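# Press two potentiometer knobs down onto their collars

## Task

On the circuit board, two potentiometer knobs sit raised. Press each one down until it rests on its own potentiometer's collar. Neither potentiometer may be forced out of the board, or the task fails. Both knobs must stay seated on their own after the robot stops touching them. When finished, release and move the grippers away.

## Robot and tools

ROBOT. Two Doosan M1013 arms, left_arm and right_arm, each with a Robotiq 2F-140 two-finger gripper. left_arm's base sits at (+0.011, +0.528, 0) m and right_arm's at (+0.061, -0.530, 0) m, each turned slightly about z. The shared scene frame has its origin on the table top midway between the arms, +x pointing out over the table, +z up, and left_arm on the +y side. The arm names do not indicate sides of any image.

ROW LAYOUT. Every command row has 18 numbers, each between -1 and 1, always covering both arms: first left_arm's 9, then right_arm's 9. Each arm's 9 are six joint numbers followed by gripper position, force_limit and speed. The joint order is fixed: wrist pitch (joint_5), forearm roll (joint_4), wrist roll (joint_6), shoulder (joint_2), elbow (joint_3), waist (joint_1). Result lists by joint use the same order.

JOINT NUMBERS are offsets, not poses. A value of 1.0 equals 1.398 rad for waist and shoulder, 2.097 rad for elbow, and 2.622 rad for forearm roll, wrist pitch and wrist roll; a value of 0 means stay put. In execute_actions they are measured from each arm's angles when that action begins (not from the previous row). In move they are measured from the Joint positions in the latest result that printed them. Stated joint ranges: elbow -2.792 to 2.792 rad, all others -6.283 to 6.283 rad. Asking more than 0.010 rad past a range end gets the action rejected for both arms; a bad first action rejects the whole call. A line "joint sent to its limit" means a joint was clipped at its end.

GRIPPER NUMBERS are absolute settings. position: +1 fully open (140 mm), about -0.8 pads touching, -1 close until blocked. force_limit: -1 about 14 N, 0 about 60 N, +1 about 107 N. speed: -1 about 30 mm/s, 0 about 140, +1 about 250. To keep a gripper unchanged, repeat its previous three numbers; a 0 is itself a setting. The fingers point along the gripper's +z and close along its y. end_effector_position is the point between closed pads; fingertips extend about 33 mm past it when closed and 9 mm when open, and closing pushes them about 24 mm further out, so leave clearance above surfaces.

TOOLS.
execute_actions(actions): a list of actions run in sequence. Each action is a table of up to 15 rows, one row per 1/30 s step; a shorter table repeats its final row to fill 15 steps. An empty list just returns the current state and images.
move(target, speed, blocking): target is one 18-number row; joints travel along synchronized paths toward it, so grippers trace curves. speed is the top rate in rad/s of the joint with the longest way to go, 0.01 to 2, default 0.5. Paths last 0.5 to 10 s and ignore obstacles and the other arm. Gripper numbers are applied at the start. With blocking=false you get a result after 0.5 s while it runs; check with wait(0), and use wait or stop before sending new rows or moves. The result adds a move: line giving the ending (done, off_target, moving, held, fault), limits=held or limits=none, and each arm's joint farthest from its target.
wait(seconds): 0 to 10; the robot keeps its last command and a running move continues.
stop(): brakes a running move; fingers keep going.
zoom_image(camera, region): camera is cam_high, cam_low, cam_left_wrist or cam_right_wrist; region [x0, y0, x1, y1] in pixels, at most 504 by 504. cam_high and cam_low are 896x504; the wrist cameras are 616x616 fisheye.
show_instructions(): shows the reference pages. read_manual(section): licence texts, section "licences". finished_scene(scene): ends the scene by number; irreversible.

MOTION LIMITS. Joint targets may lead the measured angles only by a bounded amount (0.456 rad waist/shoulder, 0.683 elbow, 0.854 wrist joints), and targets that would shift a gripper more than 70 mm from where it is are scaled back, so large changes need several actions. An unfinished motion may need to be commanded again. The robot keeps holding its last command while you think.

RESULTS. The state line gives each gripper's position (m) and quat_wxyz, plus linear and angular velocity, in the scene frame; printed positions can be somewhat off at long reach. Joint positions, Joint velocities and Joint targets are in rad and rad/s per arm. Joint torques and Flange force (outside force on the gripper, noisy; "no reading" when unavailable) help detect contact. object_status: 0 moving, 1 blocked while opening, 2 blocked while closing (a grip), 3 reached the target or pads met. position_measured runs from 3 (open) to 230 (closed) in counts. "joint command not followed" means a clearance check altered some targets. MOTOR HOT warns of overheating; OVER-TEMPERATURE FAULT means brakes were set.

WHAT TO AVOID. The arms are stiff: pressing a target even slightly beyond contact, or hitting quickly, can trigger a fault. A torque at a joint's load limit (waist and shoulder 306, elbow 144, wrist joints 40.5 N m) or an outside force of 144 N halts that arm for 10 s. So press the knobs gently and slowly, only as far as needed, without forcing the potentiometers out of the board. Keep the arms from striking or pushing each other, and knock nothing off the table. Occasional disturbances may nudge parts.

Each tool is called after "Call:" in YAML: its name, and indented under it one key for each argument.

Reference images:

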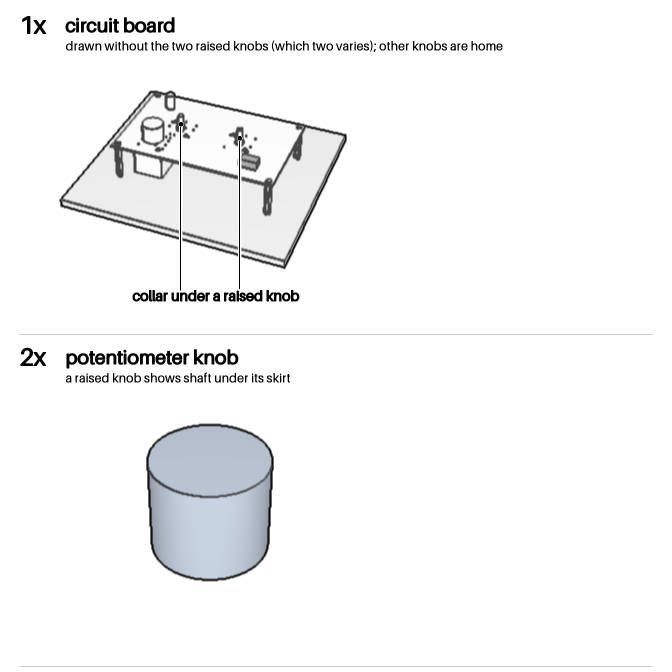

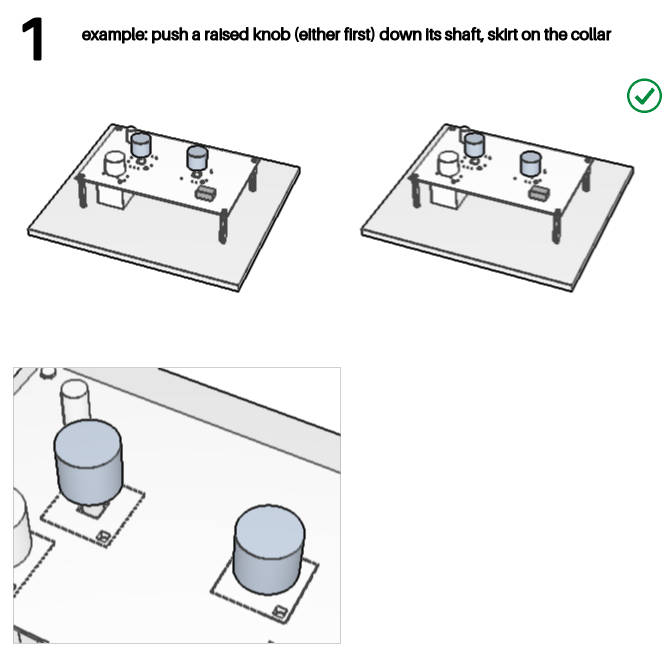

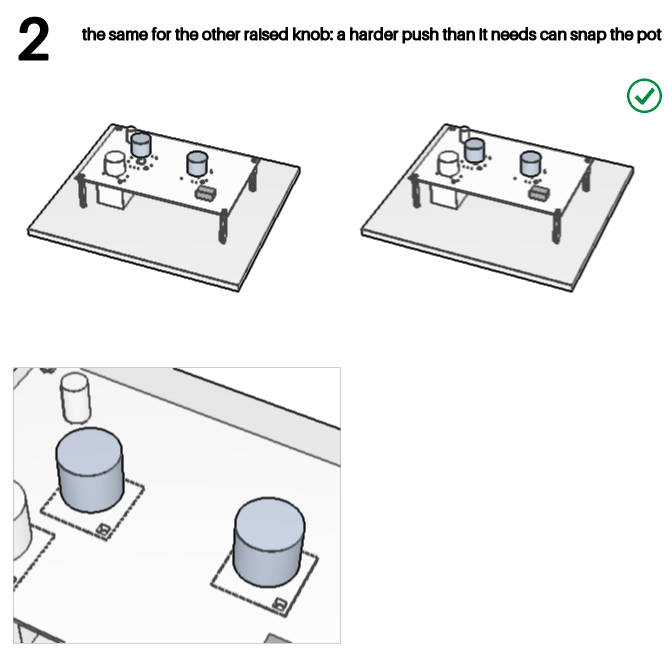

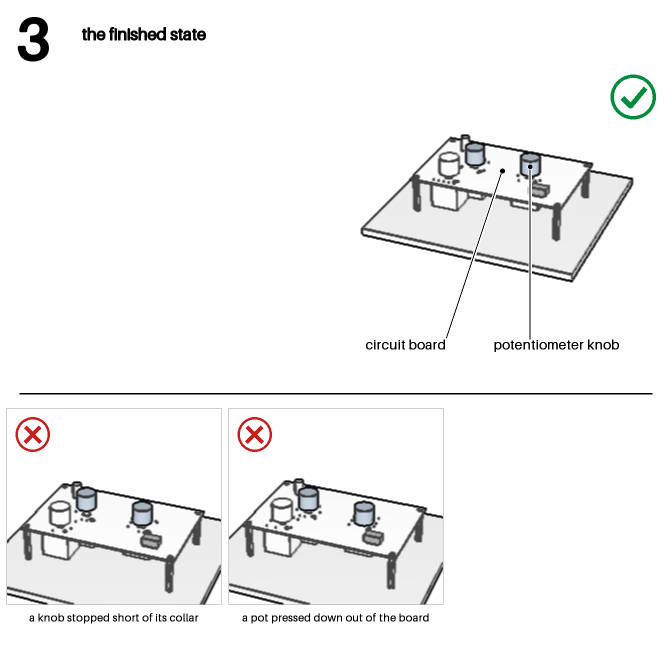

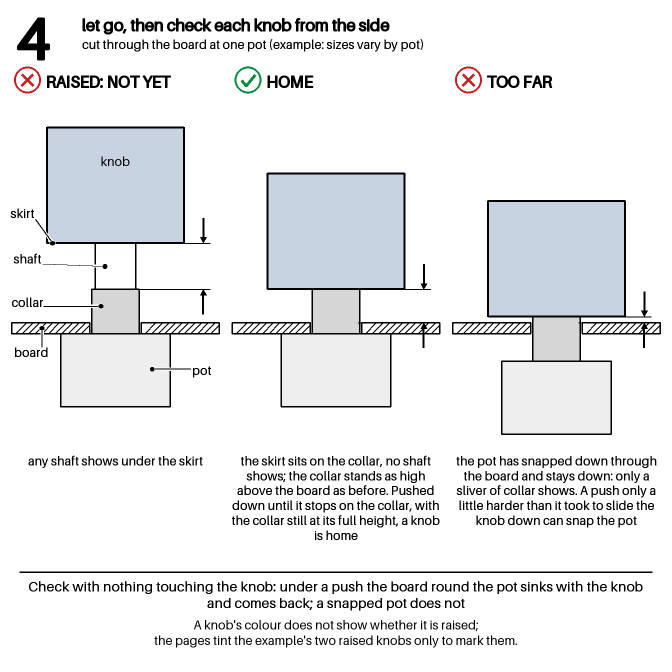

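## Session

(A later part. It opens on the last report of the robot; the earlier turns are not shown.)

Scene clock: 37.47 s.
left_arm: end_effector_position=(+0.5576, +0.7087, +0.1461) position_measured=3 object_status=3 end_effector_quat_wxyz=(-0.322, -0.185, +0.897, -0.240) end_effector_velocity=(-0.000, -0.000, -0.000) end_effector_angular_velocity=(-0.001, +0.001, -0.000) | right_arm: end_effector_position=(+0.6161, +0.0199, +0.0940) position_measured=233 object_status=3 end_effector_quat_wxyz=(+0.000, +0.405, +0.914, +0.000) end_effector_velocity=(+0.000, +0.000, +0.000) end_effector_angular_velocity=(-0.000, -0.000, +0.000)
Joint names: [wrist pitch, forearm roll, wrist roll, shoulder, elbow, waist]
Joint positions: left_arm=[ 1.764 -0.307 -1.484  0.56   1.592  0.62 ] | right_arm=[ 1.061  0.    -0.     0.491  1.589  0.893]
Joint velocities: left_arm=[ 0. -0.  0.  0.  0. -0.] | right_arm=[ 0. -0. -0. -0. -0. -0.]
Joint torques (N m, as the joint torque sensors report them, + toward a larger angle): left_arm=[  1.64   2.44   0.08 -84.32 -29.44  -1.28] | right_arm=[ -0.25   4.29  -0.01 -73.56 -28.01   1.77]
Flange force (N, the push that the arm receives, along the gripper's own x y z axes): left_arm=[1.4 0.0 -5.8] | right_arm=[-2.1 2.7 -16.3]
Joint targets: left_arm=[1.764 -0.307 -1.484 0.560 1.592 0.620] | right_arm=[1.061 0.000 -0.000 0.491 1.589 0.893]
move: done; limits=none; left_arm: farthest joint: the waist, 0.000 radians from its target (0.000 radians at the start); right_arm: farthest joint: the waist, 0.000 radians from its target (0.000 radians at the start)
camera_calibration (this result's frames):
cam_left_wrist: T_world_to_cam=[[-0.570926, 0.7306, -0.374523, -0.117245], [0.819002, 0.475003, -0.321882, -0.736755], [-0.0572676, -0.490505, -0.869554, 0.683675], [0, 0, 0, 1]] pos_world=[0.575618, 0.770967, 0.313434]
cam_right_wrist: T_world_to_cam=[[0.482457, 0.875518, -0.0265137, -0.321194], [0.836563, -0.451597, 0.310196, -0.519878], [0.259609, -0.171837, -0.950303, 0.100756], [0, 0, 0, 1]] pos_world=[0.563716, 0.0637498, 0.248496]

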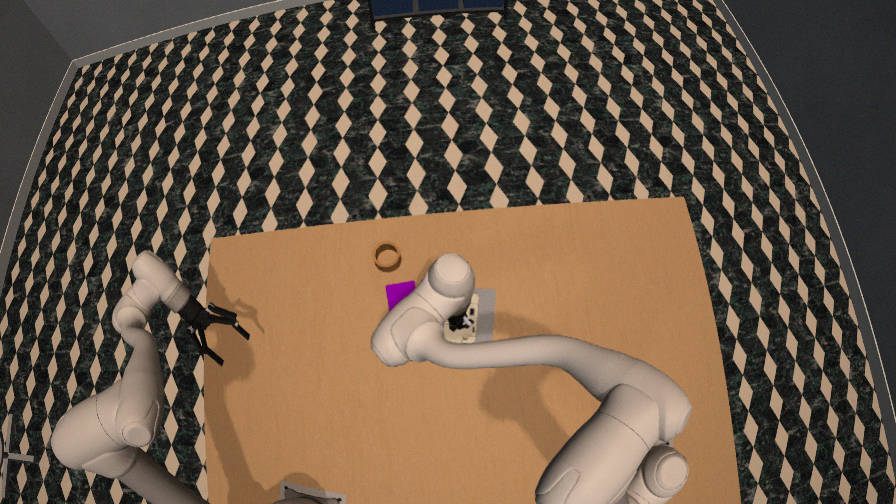

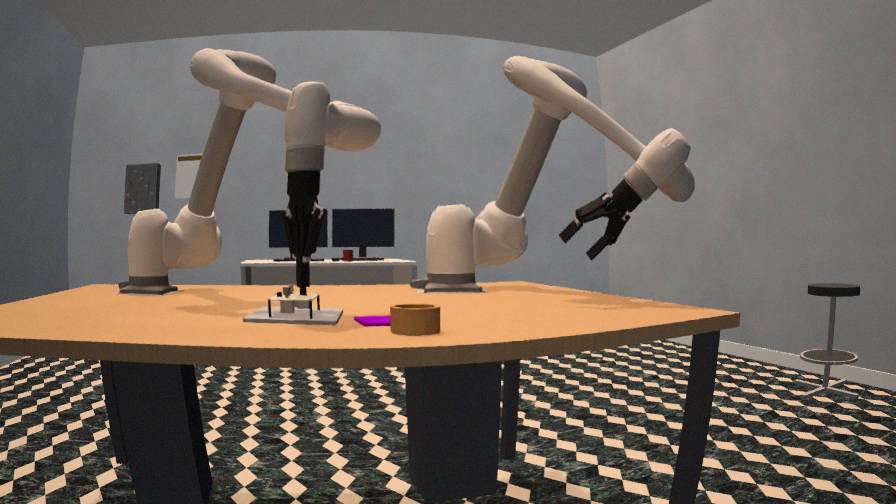

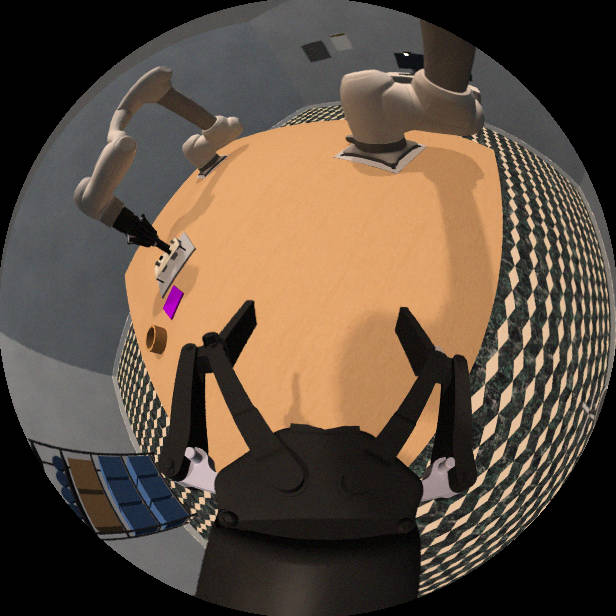

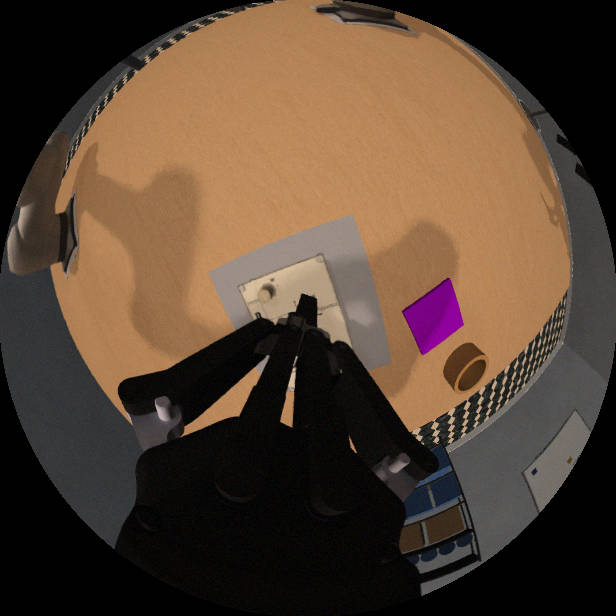

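R[0][2] is unchanged (drift only), so the knob is still sliding. One more step.

Call:
move:
  target: [0,0,0,0,0,0,1,0,0,-0.000181557,0,0,0.000161121,0.000119595,0,-1,0,1]
  speed: 0.01

Scene clock: 38.27 s.
left_arm: end_effector_position=(+0.5576, +0.7087, +0.1461) position_measured=3 object_status=3 end_effector_quat_wxyz=(-0.322, -0.185, +0.897, -0.240) end_effector_velocity=(-0.000, -0.000, -0.000) end_effector_angular_velocity=(+0.001, -0.000, +0.000) | right_arm: end_effector_position=(+0.6161, +0.0199, +0.0938) position_measured=233 object_status=3 end_effector_quat_wxyz=(+0.000, +0.405, +0.914, +0.000) end_effector_velocity=(-0.000, +0.000, -0.000) end_effector_angular_velocity=(+0.001, +0.000, +0.001)
Joint names: [wrist pitch, forearm roll, wrist roll, shoulder, elbow, waist]
Joint positions: left_arm=[ 1.764 -0.307 -1.484  0.56   1.592  0.62 ] | right_arm=[ 1.061  0.    -0.     0.492  1.589  0.893]
Joint velocities: left_arm=[-0.001  0.    -0.    -0.     0.001 -0.   ] | right_arm=[-0.001  0.001 -0.002 -0.     0.    -0.   ]
Joint torques (N m, as the joint torque sensors report them, + toward a larger angle): left_arm=[  1.72   2.49   0.05 -84.93 -29.46  -1.02] | right_arm=[ -0.23   3.94  -0.2  -72.26 -27.73   2.54]
Flange force (N, the push that the arm receives, along the gripper's own x y z axes): left_arm=[0.2 -0.1 -5.5] | right_arm=[-2.9 1.4 -17.4]
Joint targets: left_arm=[1.764 -0.307 -1.484 0.560 1.592 0.620] | right_arm=[1.061 0.000 -0.000 0.492 1.589 0.893]
move: done; limits=none; left_arm: farthest joint: the waist, 0.000 radians from its target (0.000 radians at the start); right_arm: farthest joint: the waist, 0.000 radians from its target (0.000 radians at the start)
camera_calibration (this result's frames):
cam_left_wrist: T_world_to_cam=[[-0.570926, 0.7306, -0.374522, -0.117245], [0.819002, 0.475003, -0.321882, -0.736755], [-0.057268, -0.490506, -0.869554, 0.683676], [0, 0, 0, 1]] pos_world=[0.575618, 0.770967, 0.313434]
cam_right_wrist: T_world_to_cam=[[0.482457, 0.875518, -0.0265133, -0.321196], [0.836563, -0.451597, 0.310196, -0.519784], [0.259609, -0.171837, -0.950303, 0.100476], [0, 0, 0, 1]] pos_world=[0.563711, 0.0637454, 0.248201]

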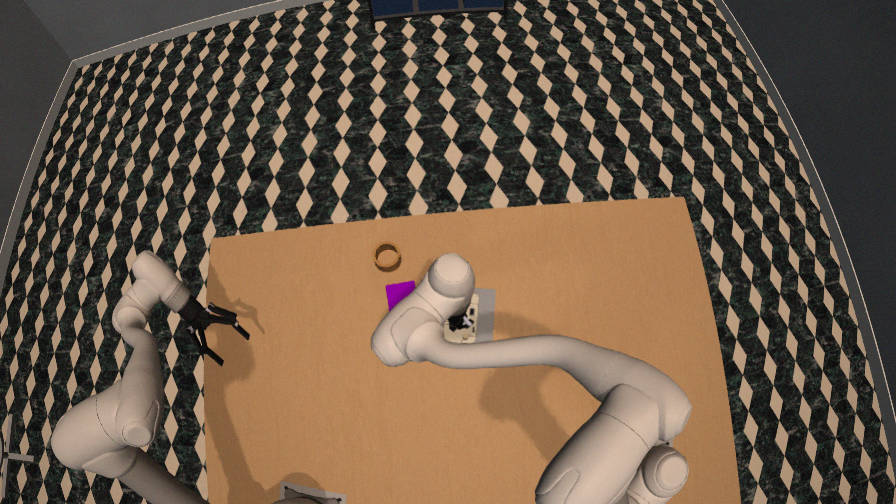

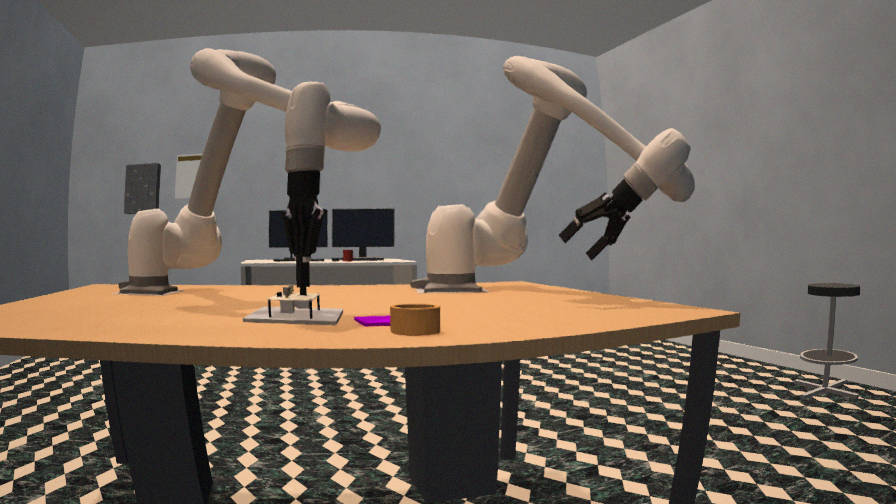

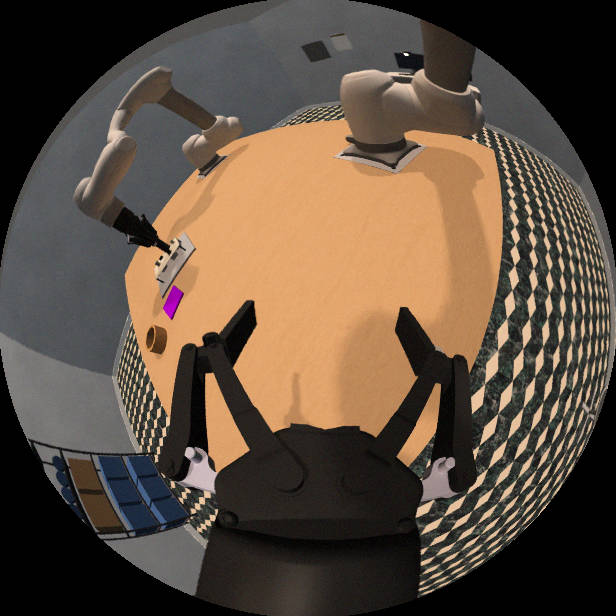

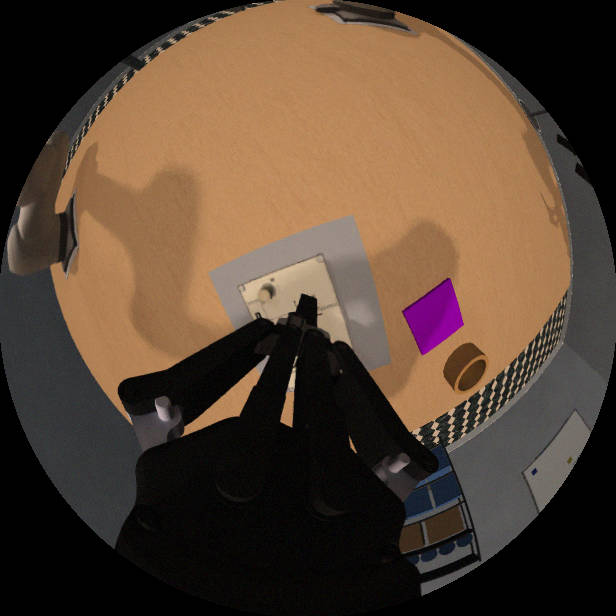

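Call:
wait:
  seconds: 0.1

Call:
zoom_image:
  camera: "cam_low"
  region: [280, 274, 322, 300]

Scene clock: 38.70 s.
left_arm: end_effector_position=(+0.5576, +0.7087, +0.1461) position_measured=3 object_status=3 end_effector_quat_wxyz=(-0.322, -0.185, +0.897, -0.240) end_effector_velocity=(+0.000, +0.001, +0.000) end_effector_angular_velocity=(+0.000, -0.001, +0.001) | right_arm: end_effector_position=(+0.6161, +0.0199, +0.0937) position_measured=233 object_status=3 end_effector_quat_wxyz=(+0.000, +0.405, +0.914, +0.000) end_effector_velocity=(-0.000, -0.000, -0.000) end_effector_angular_velocity=(-0.001, +0.001, -0.000)
Joint names: [wrist pitch, forearm roll, wrist roll, shoulder, elbow, waist]
Joint positions: left_arm=[ 1.764 -0.307 -1.484  0.56   1.592  0.62 ] | right_arm=[ 1.061  0.    -0.     0.492  1.589  0.893]
Joint velocities: left_arm=[-0.     0.     0.    -0.    -0.     0.001] | right_arm=[ 0.001 -0.     0.     0.     0.     0.   ]
Joint torques (N m, as the joint torque sensors report them, + toward a larger angle): left_arm=[  1.63   2.32  -0.01 -84.58 -29.8   -1.15] | right_arm=[ -0.28   4.12  -0.01 -75.75 -27.53   3.2 ]
Flange force (N, the push that the arm receives, along the gripper's own x y z axes): left_arm=[1.5 0.5 -5.0] | right_arm=[-3.8 6.8 -14.7]
Joint targets: left_arm=[1.764 -0.307 -1.484 0.560 1.592 0.620] | right_arm=[1.061 0.000 -0.000 0.492 1.589 0.893]
wait: 0.10 s; at rest from the start
camera_calibration (this result's frames):
cam_left_wrist: T_world_to_cam=[[-0.570926, 0.7306, -0.374522, -0.117245], [0.819002, 0.475003, -0.321882, -0.736755], [-0.0572678, -0.490505, -0.869554, 0.683675], [0, 0, 0, 1]] pos_world=[0.575618, 0.770967, 0.313434]
cam_right_wrist: T_world_to_cam=[[0.482457, 0.875518, -0.0265136, -0.321196], [0.836563, -0.451597, 0.310196, -0.519783], [0.259609, -0.171837, -0.950303, 0.100473], [0, 0, 0, 1]] pos_world=[0.563711, 0.0637453, 0.248198]

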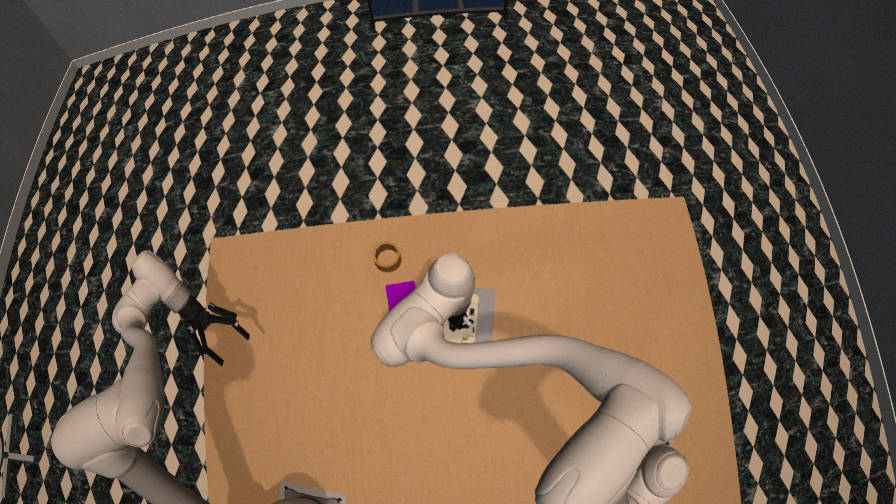

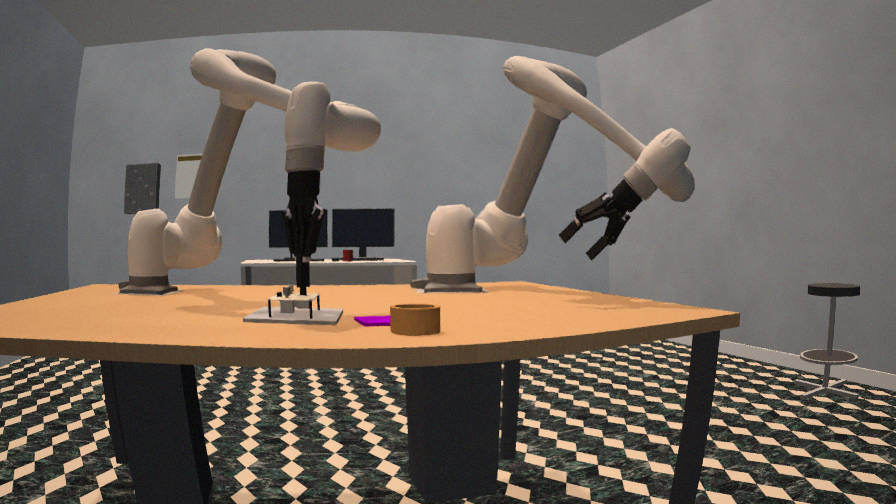

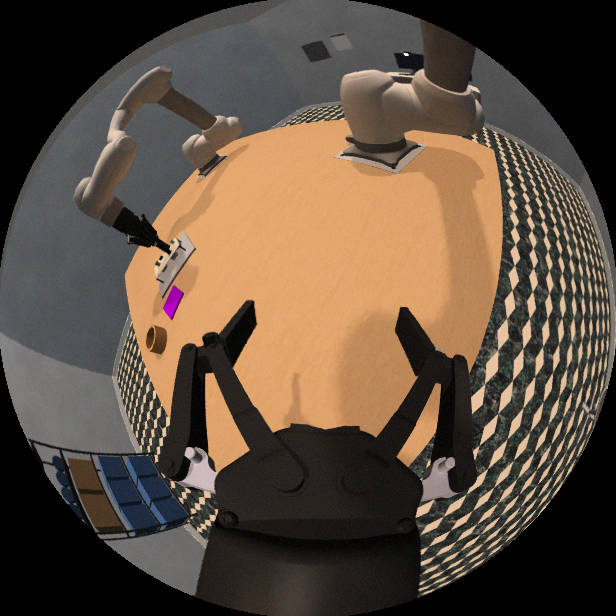

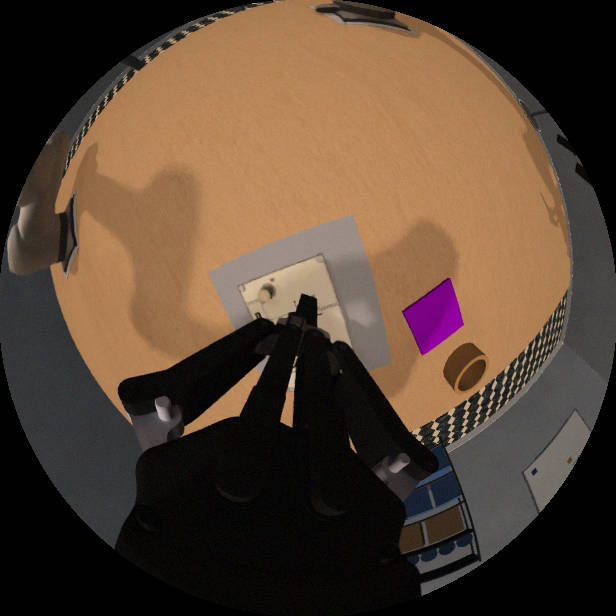

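Region (280, 274, 322, 300) of cam_low's 896x504 image, scaled by 12.000, with more detail than that image has; it fills the top 312 rows of this view, and the rest is white.

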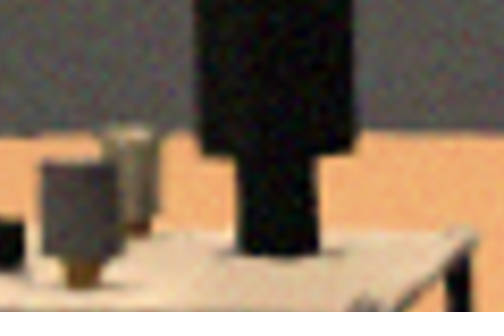

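Call:
move:
  target: [0,0,0,0,0,0,1,0,0,-0.000181557,0,0,0.000161121,0.000119595,0,-1,0,1]
  speed: 0.01

Scene clock: 39.50 s.
left_arm: end_effector_position=(+0.5576, +0.7087, +0.1461) position_measured=3 object_status=3 end_effector_quat_wxyz=(-0.322, -0.185, +0.897, -0.240) end_effector_velocity=(-0.001, +0.000, +0.000) end_effector_angular_velocity=(-0.001, +0.001, +0.001) | right_arm: end_effector_position=(+0.6161, +0.0199, +0.0935) position_measured=233 object_status=3 end_effector_quat_wxyz=(+0.000, +0.405, +0.914, +0.000) end_effector_velocity=(+0.000, +0.000, -0.000) end_effector_angular_velocity=(+0.001, -0.000, -0.000)
Joint names: [wrist pitch, forearm roll, wrist roll, shoulder, elbow, waist]
Joint positions: left_arm=[ 1.764 -0.307 -1.484  0.56   1.592  0.62 ] | right_arm=[ 1.06   0.    -0.     0.492  1.589  0.893]
Joint velocities: left_arm=[ 0.001 -0.     0.    -0.     0.001  0.001] | right_arm=[-0.001  0.001 -0.     0.    -0.     0.   ]
Joint torques (N m, as the joint torque sensors report them, + toward a larger angle): left_arm=[  1.78   2.44  -0.08 -84.18 -29.86  -0.61] | right_arm=[ -0.38   3.72   0.08 -74.44 -29.73   4.36]
Flange force (N, the push that the arm receives, along the gripper's own x y z axes): left_arm=[2.3 -0.1 -4.3] | right_arm=[-5.7 0.1 -14.4]
Joint targets: left_arm=[1.764 -0.307 -1.484 0.560 1.592 0.620] | right_arm=[1.060 0.000 -0.000 0.492 1.589 0.893]
move: done; limits=none; left_arm: farthest joint: the waist, 0.000 radians from its target (0.000 radians at the start); right_arm: farthest joint: the waist, 0.000 radians from its target (0.000 radians at the start)
camera_calibration (this result's frames):
cam_left_wrist: T_world_to_cam=[[-0.570926, 0.7306, -0.374523, -0.117245], [0.819002, 0.475003, -0.321882, -0.736755], [-0.0572677, -0.490506, -0.869554, 0.683675], [0, 0, 0, 1]] pos_world=[0.575618, 0.770967, 0.313434]
cam_right_wrist: T_world_to_cam=[[0.482457, 0.875518, -0.026509, -0.321199], [0.836562, -0.451598, 0.310198, -0.51969], [0.259612, -0.171833, -0.950302, 0.100193], [0, 0, 0, 1]] pos_world=[0.563707, 0.0637413, 0.247906]

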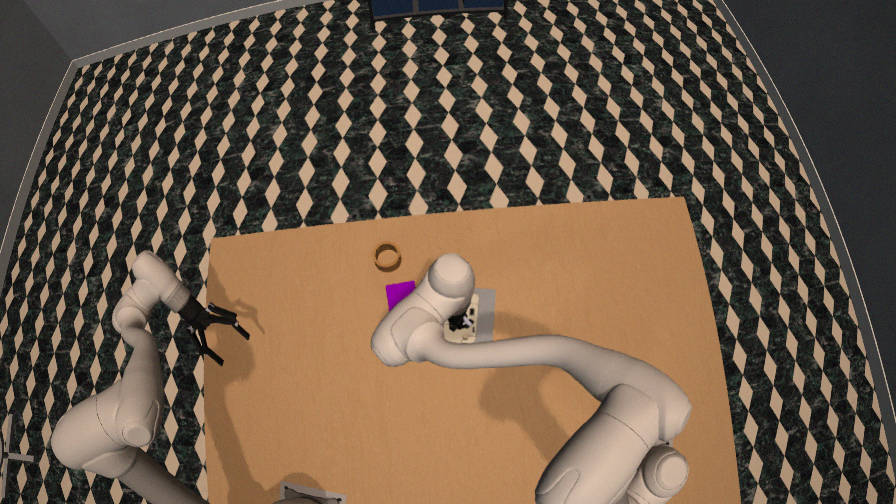

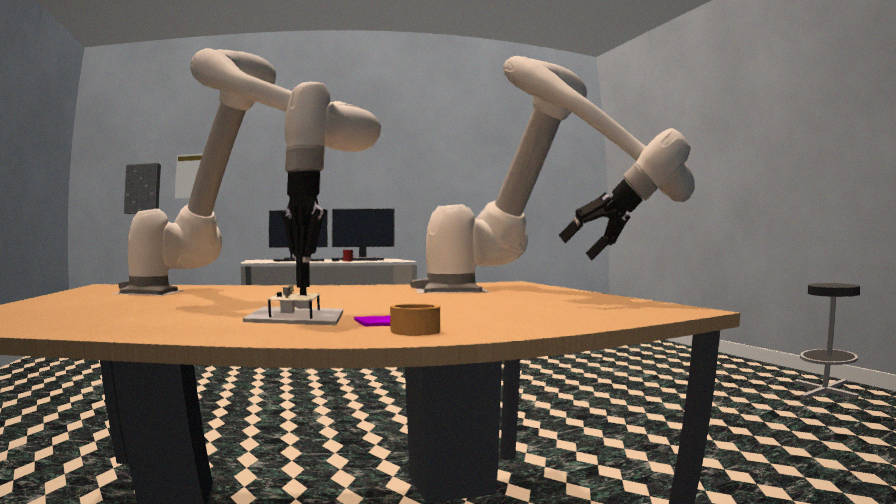

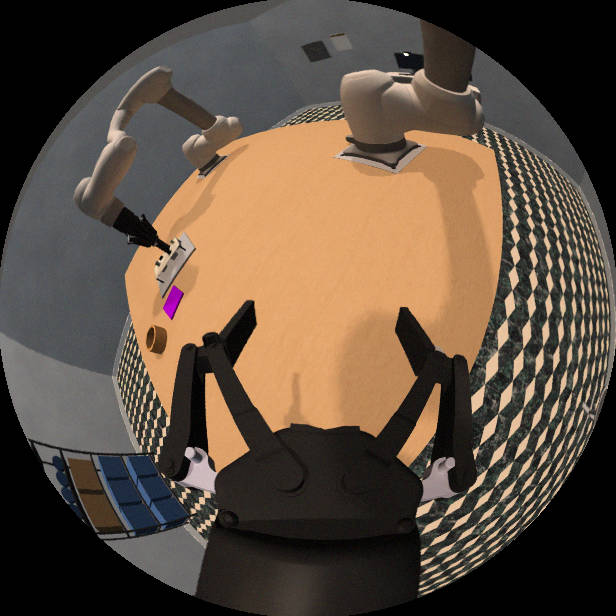

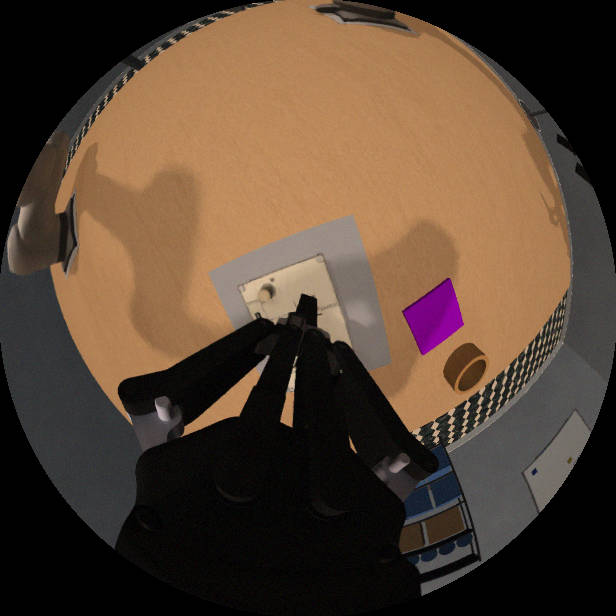

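Call:
move:
  target: [0,0,0,0,0,0,1,0,0,0.0782,0,0,-0.0577,-0.0590,0,-1,0,1]
  speed: 0.3

Call:
zoom_image:
  camera: "cam_low"
  region: [270, 274, 322, 304]

Call:
zoom_image:
  camera: "cam_right_wrist"
  region: [200, 180, 440, 420]

Scene clock: 40.97 s.
left_arm: end_effector_position=(+0.5576, +0.7087, +0.1461) position_measured=3 object_status=3 end_effector_quat_wxyz=(-0.322, -0.185, +0.897, -0.240) end_effector_velocity=(+0.001, +0.000, +0.000) end_effector_angular_velocity=(+0.001, -0.002, +0.000) | right_arm: end_effector_position=(+0.6162, +0.0199, +0.2199) position_measured=233 object_status=3 end_effector_quat_wxyz=(-0.000, +0.405, +0.914, -0.000) end_effector_velocity=(+0.000, -0.000, +0.001) end_effector_angular_velocity=(-0.001, -0.002, +0.002)
Joint names: [wrist pitch, forearm roll, wrist roll, shoulder, elbow, waist]
Joint positions: left_arm=[ 1.764 -0.307 -1.484  0.56   1.592  0.62 ] | right_arm=[ 1.265 -0.    -0.     0.411  1.466  0.893]
Joint velocities: left_arm=[-0.001  0.    -0.     0.    -0.002  0.   ] | right_arm=[ 0.001 -0.002 -0.001 -0.001 -0.001  0.   ]
Joint torques (N m, as the joint torque sensors report them, + toward a larger angle): left_arm=[  1.72   2.39   0.07 -83.8  -29.52  -0.62] | right_arm=[ -0.25   4.42   0.23 -84.52 -38.27   2.75]
Flange force (N, the push that the arm receives, along the gripper's own x y z axes): left_arm=[2.2 -0.4 -5.0] | right_arm=[-3.4 8.8 -0.3]
Joint targets: left_arm=[1.764 -0.307 -1.484 0.560 1.592 0.620] | right_arm=[1.265 0.000 -0.000 0.411 1.465 0.893]
move: done; limits=none; left_arm: farthest joint: the waist, 0.000 radians from its target (0.000 radians at the start); right_arm: farthest joint: the waist, 0.000 radians from its target (0.000 radians at the start)
camera_calibration (this result's frames):
cam_left_wrist: T_world_to_cam=[[-0.570926, 0.7306, -0.374523, -0.117245], [0.819002, 0.475003, -0.321882, -0.736755], [-0.057268, -0.490506, -0.869554, 0.683676], [0, 0, 0, 1]] pos_world=[0.575618, 0.770967, 0.313434]
cam_right_wrist: T_world_to_cam=[[0.48244, 0.875508, -0.0271501, -0.317754], [0.836716, -0.451451, 0.309996, -0.55898], [0.259147, -0.172271, -0.95035, 0.220621], [0, 0, 0, 1]] pos_world=[0.563832, 0.0638513, 0.374321]

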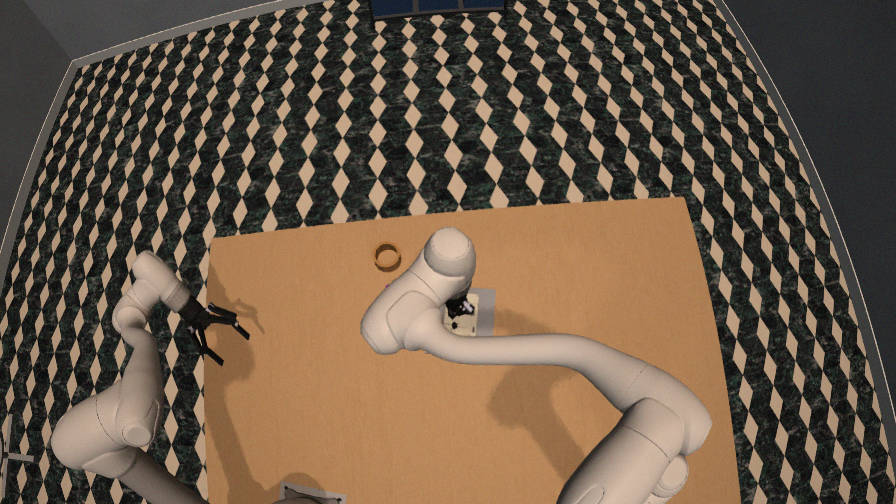

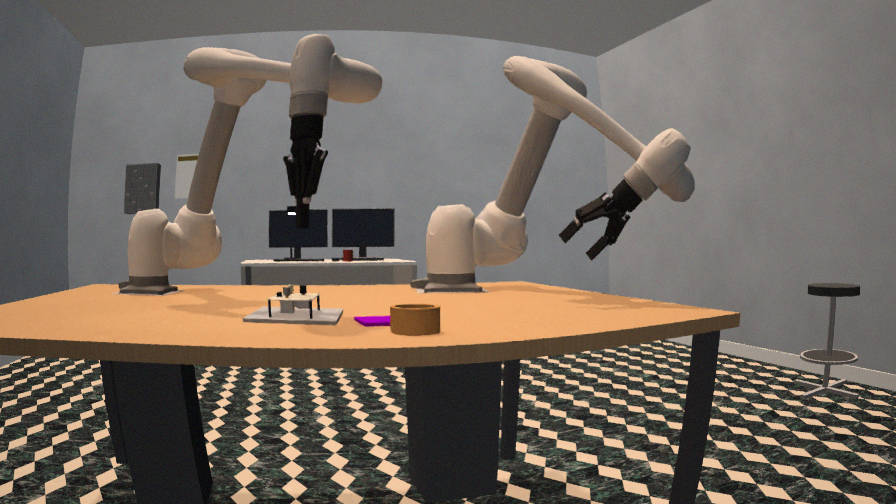

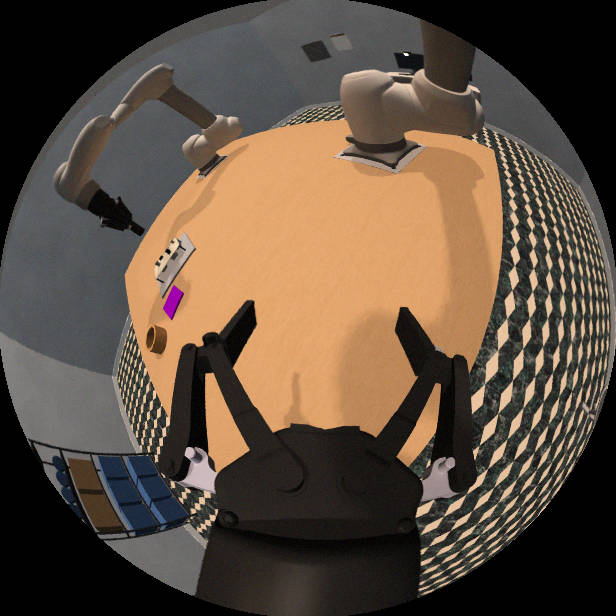

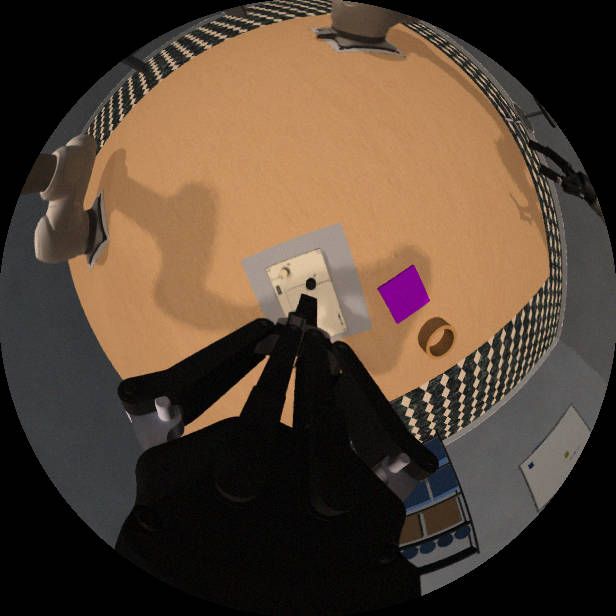

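Region (270, 274, 322, 304) of cam_low's 896x504 image, scaled by 9.692, with more detail than that image has; it fills the top 291 rows of this view, and the rest is white.

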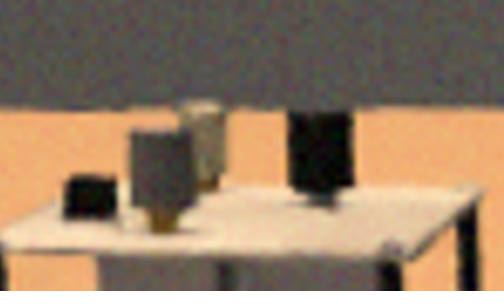

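Region (200, 180, 440, 420) of cam_right_wrist's 616x616 image, scaled by 2.100, with more detail than that image has.

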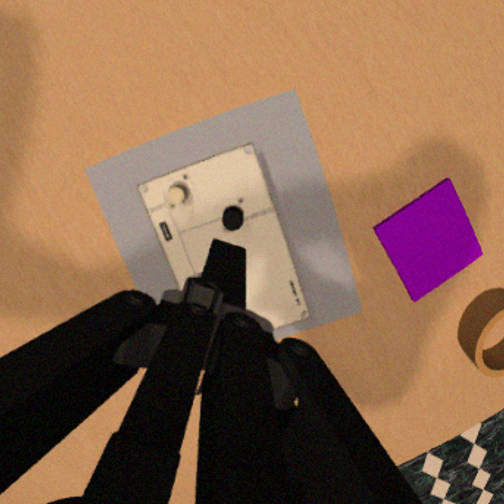

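Call:
move:
  target: [0,0,0,0,0,0,1,0,0,0,0,0,0,0,-0.25,-1,0,1]
  speed: 0.7

Call:
zoom_image:
  camera: "cam_low"
  region: [270, 274, 322, 304]

Scene clock: 42.27 s.
left_arm: end_effector_position=(+0.5576, +0.7087, +0.1461) position_measured=3 object_status=3 end_effector_quat_wxyz=(-0.322, -0.185, +0.897, -0.240) end_effector_velocity=(-0.001, -0.000, -0.000) end_effector_angular_velocity=(-0.001, +0.001, -0.000) | right_arm: end_effector_position=(+0.7708, -0.2035, +0.2200) position_measured=233 object_status=3 end_effector_quat_wxyz=(-0.000, +0.558, +0.830, -0.000) end_effector_velocity=(+0.001, -0.001, -0.000) end_effector_angular_velocity=(-0.000, +0.000, -0.002)
Joint names: [wrist pitch, forearm roll, wrist roll, shoulder, elbow, waist]
Joint positions: left_arm=[ 1.764 -0.307 -1.484  0.56   1.592  0.62 ] | right_arm=[ 1.265 -0.    -0.     0.411  1.465  0.543]
Joint velocities: left_arm=[ 0.001 -0.     0.     0.     0.001  0.   ] | right_arm=[ 0.    -0.     0.001  0.001 -0.    -0.001]
Joint torques (N m, as the joint torque sensors report them, + toward a larger angle): left_arm=[  1.78   2.35   0.2  -83.68 -29.57  -0.15] | right_arm=[ -0.05   4.32  -0.19 -84.15 -39.6    7.26]
Flange force (N, the push that the arm receives, along the gripper's own x y z axes): left_arm=[2.4 -1.0 -4.4] | right_arm=[-8.7 5.1 1.3]
Joint targets: left_arm=[1.764 -0.307 -1.484 0.560 1.592 0.620] | right_arm=[1.265 -0.000 -0.000 0.411 1.466 0.543]
move: done; limits=none; left_arm: farthest joint: the waist, 0.000 radians from its target (0.000 radians at the start); right_arm: farthest joint: the elbow, 0.001 radians from its target (0.001 radians at the start)
camera_calibration (this result's frames):
cam_left_wrist: T_world_to_cam=[[-0.570926, 0.7306, -0.374522, -0.117245], [0.819002, 0.475003, -0.321882, -0.736755], [-0.0572679, -0.490505, -0.869554, 0.683675], [0, 0, 0, 1]] pos_world=[0.575618, 0.770967, 0.313434]
cam_right_wrist: T_world_to_cam=[[0.753004, 0.65746, -0.0270228, -0.449728], [0.631581, -0.710621, 0.310038, -0.683869], [0.184635, -0.250527, -0.95034, 0.183655], [0, 0, 0, 1]] pos_world=[0.736657, -0.144283, 0.374407]

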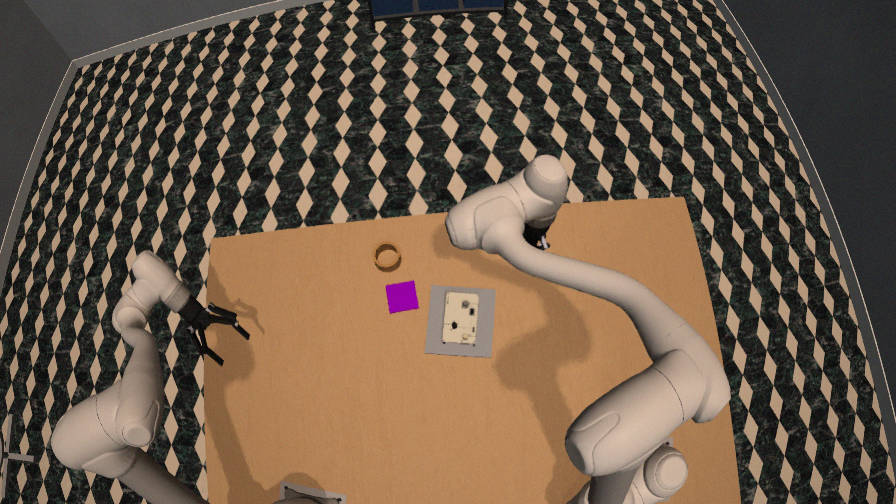

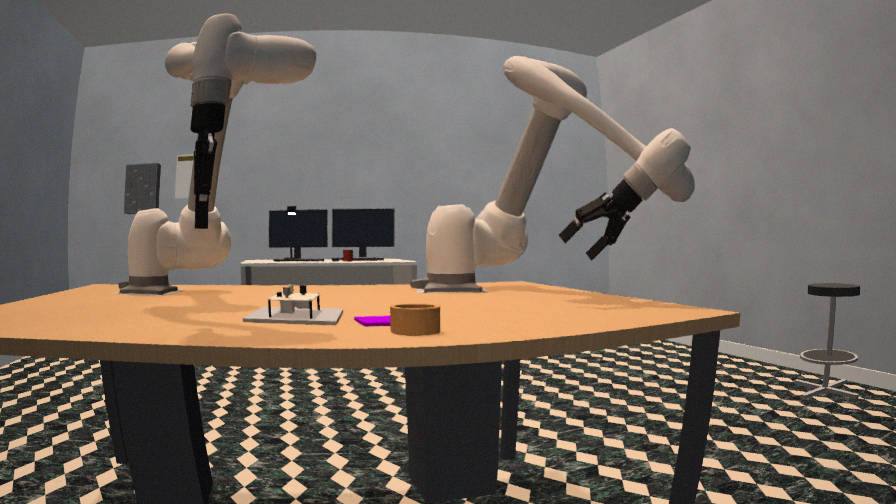

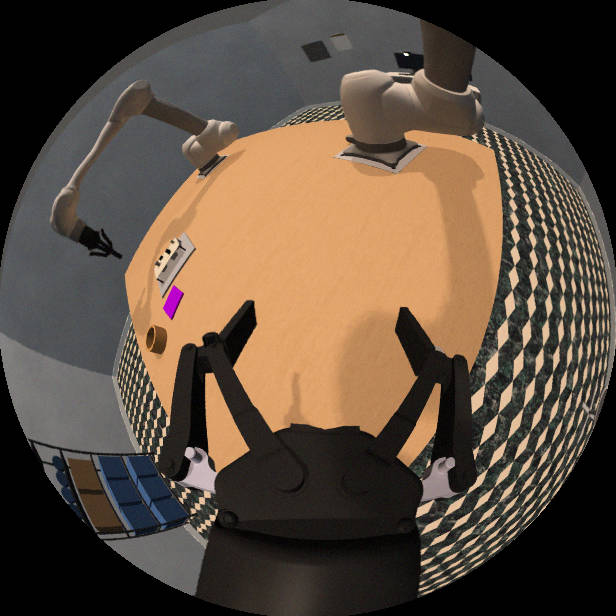

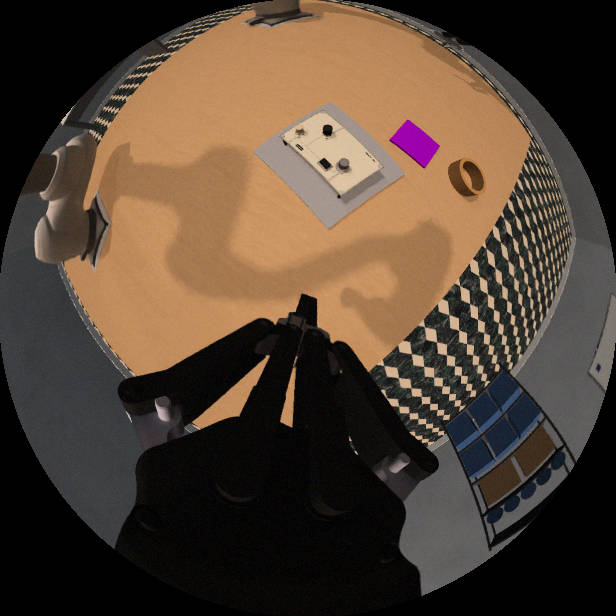

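Region (270, 274, 322, 304) of cam_low's 896x504 image, scaled by 9.692, with more detail than that image has; it fills the top 291 rows of this view, and the rest is white.

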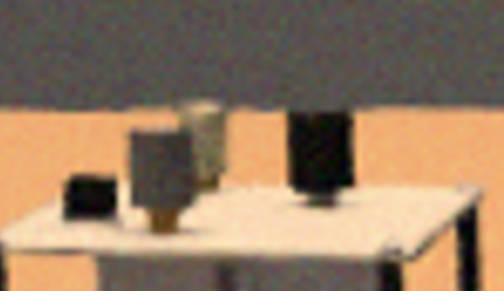

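Call:
finished_scene:
  scene: 1

The scene is finished: the task was done.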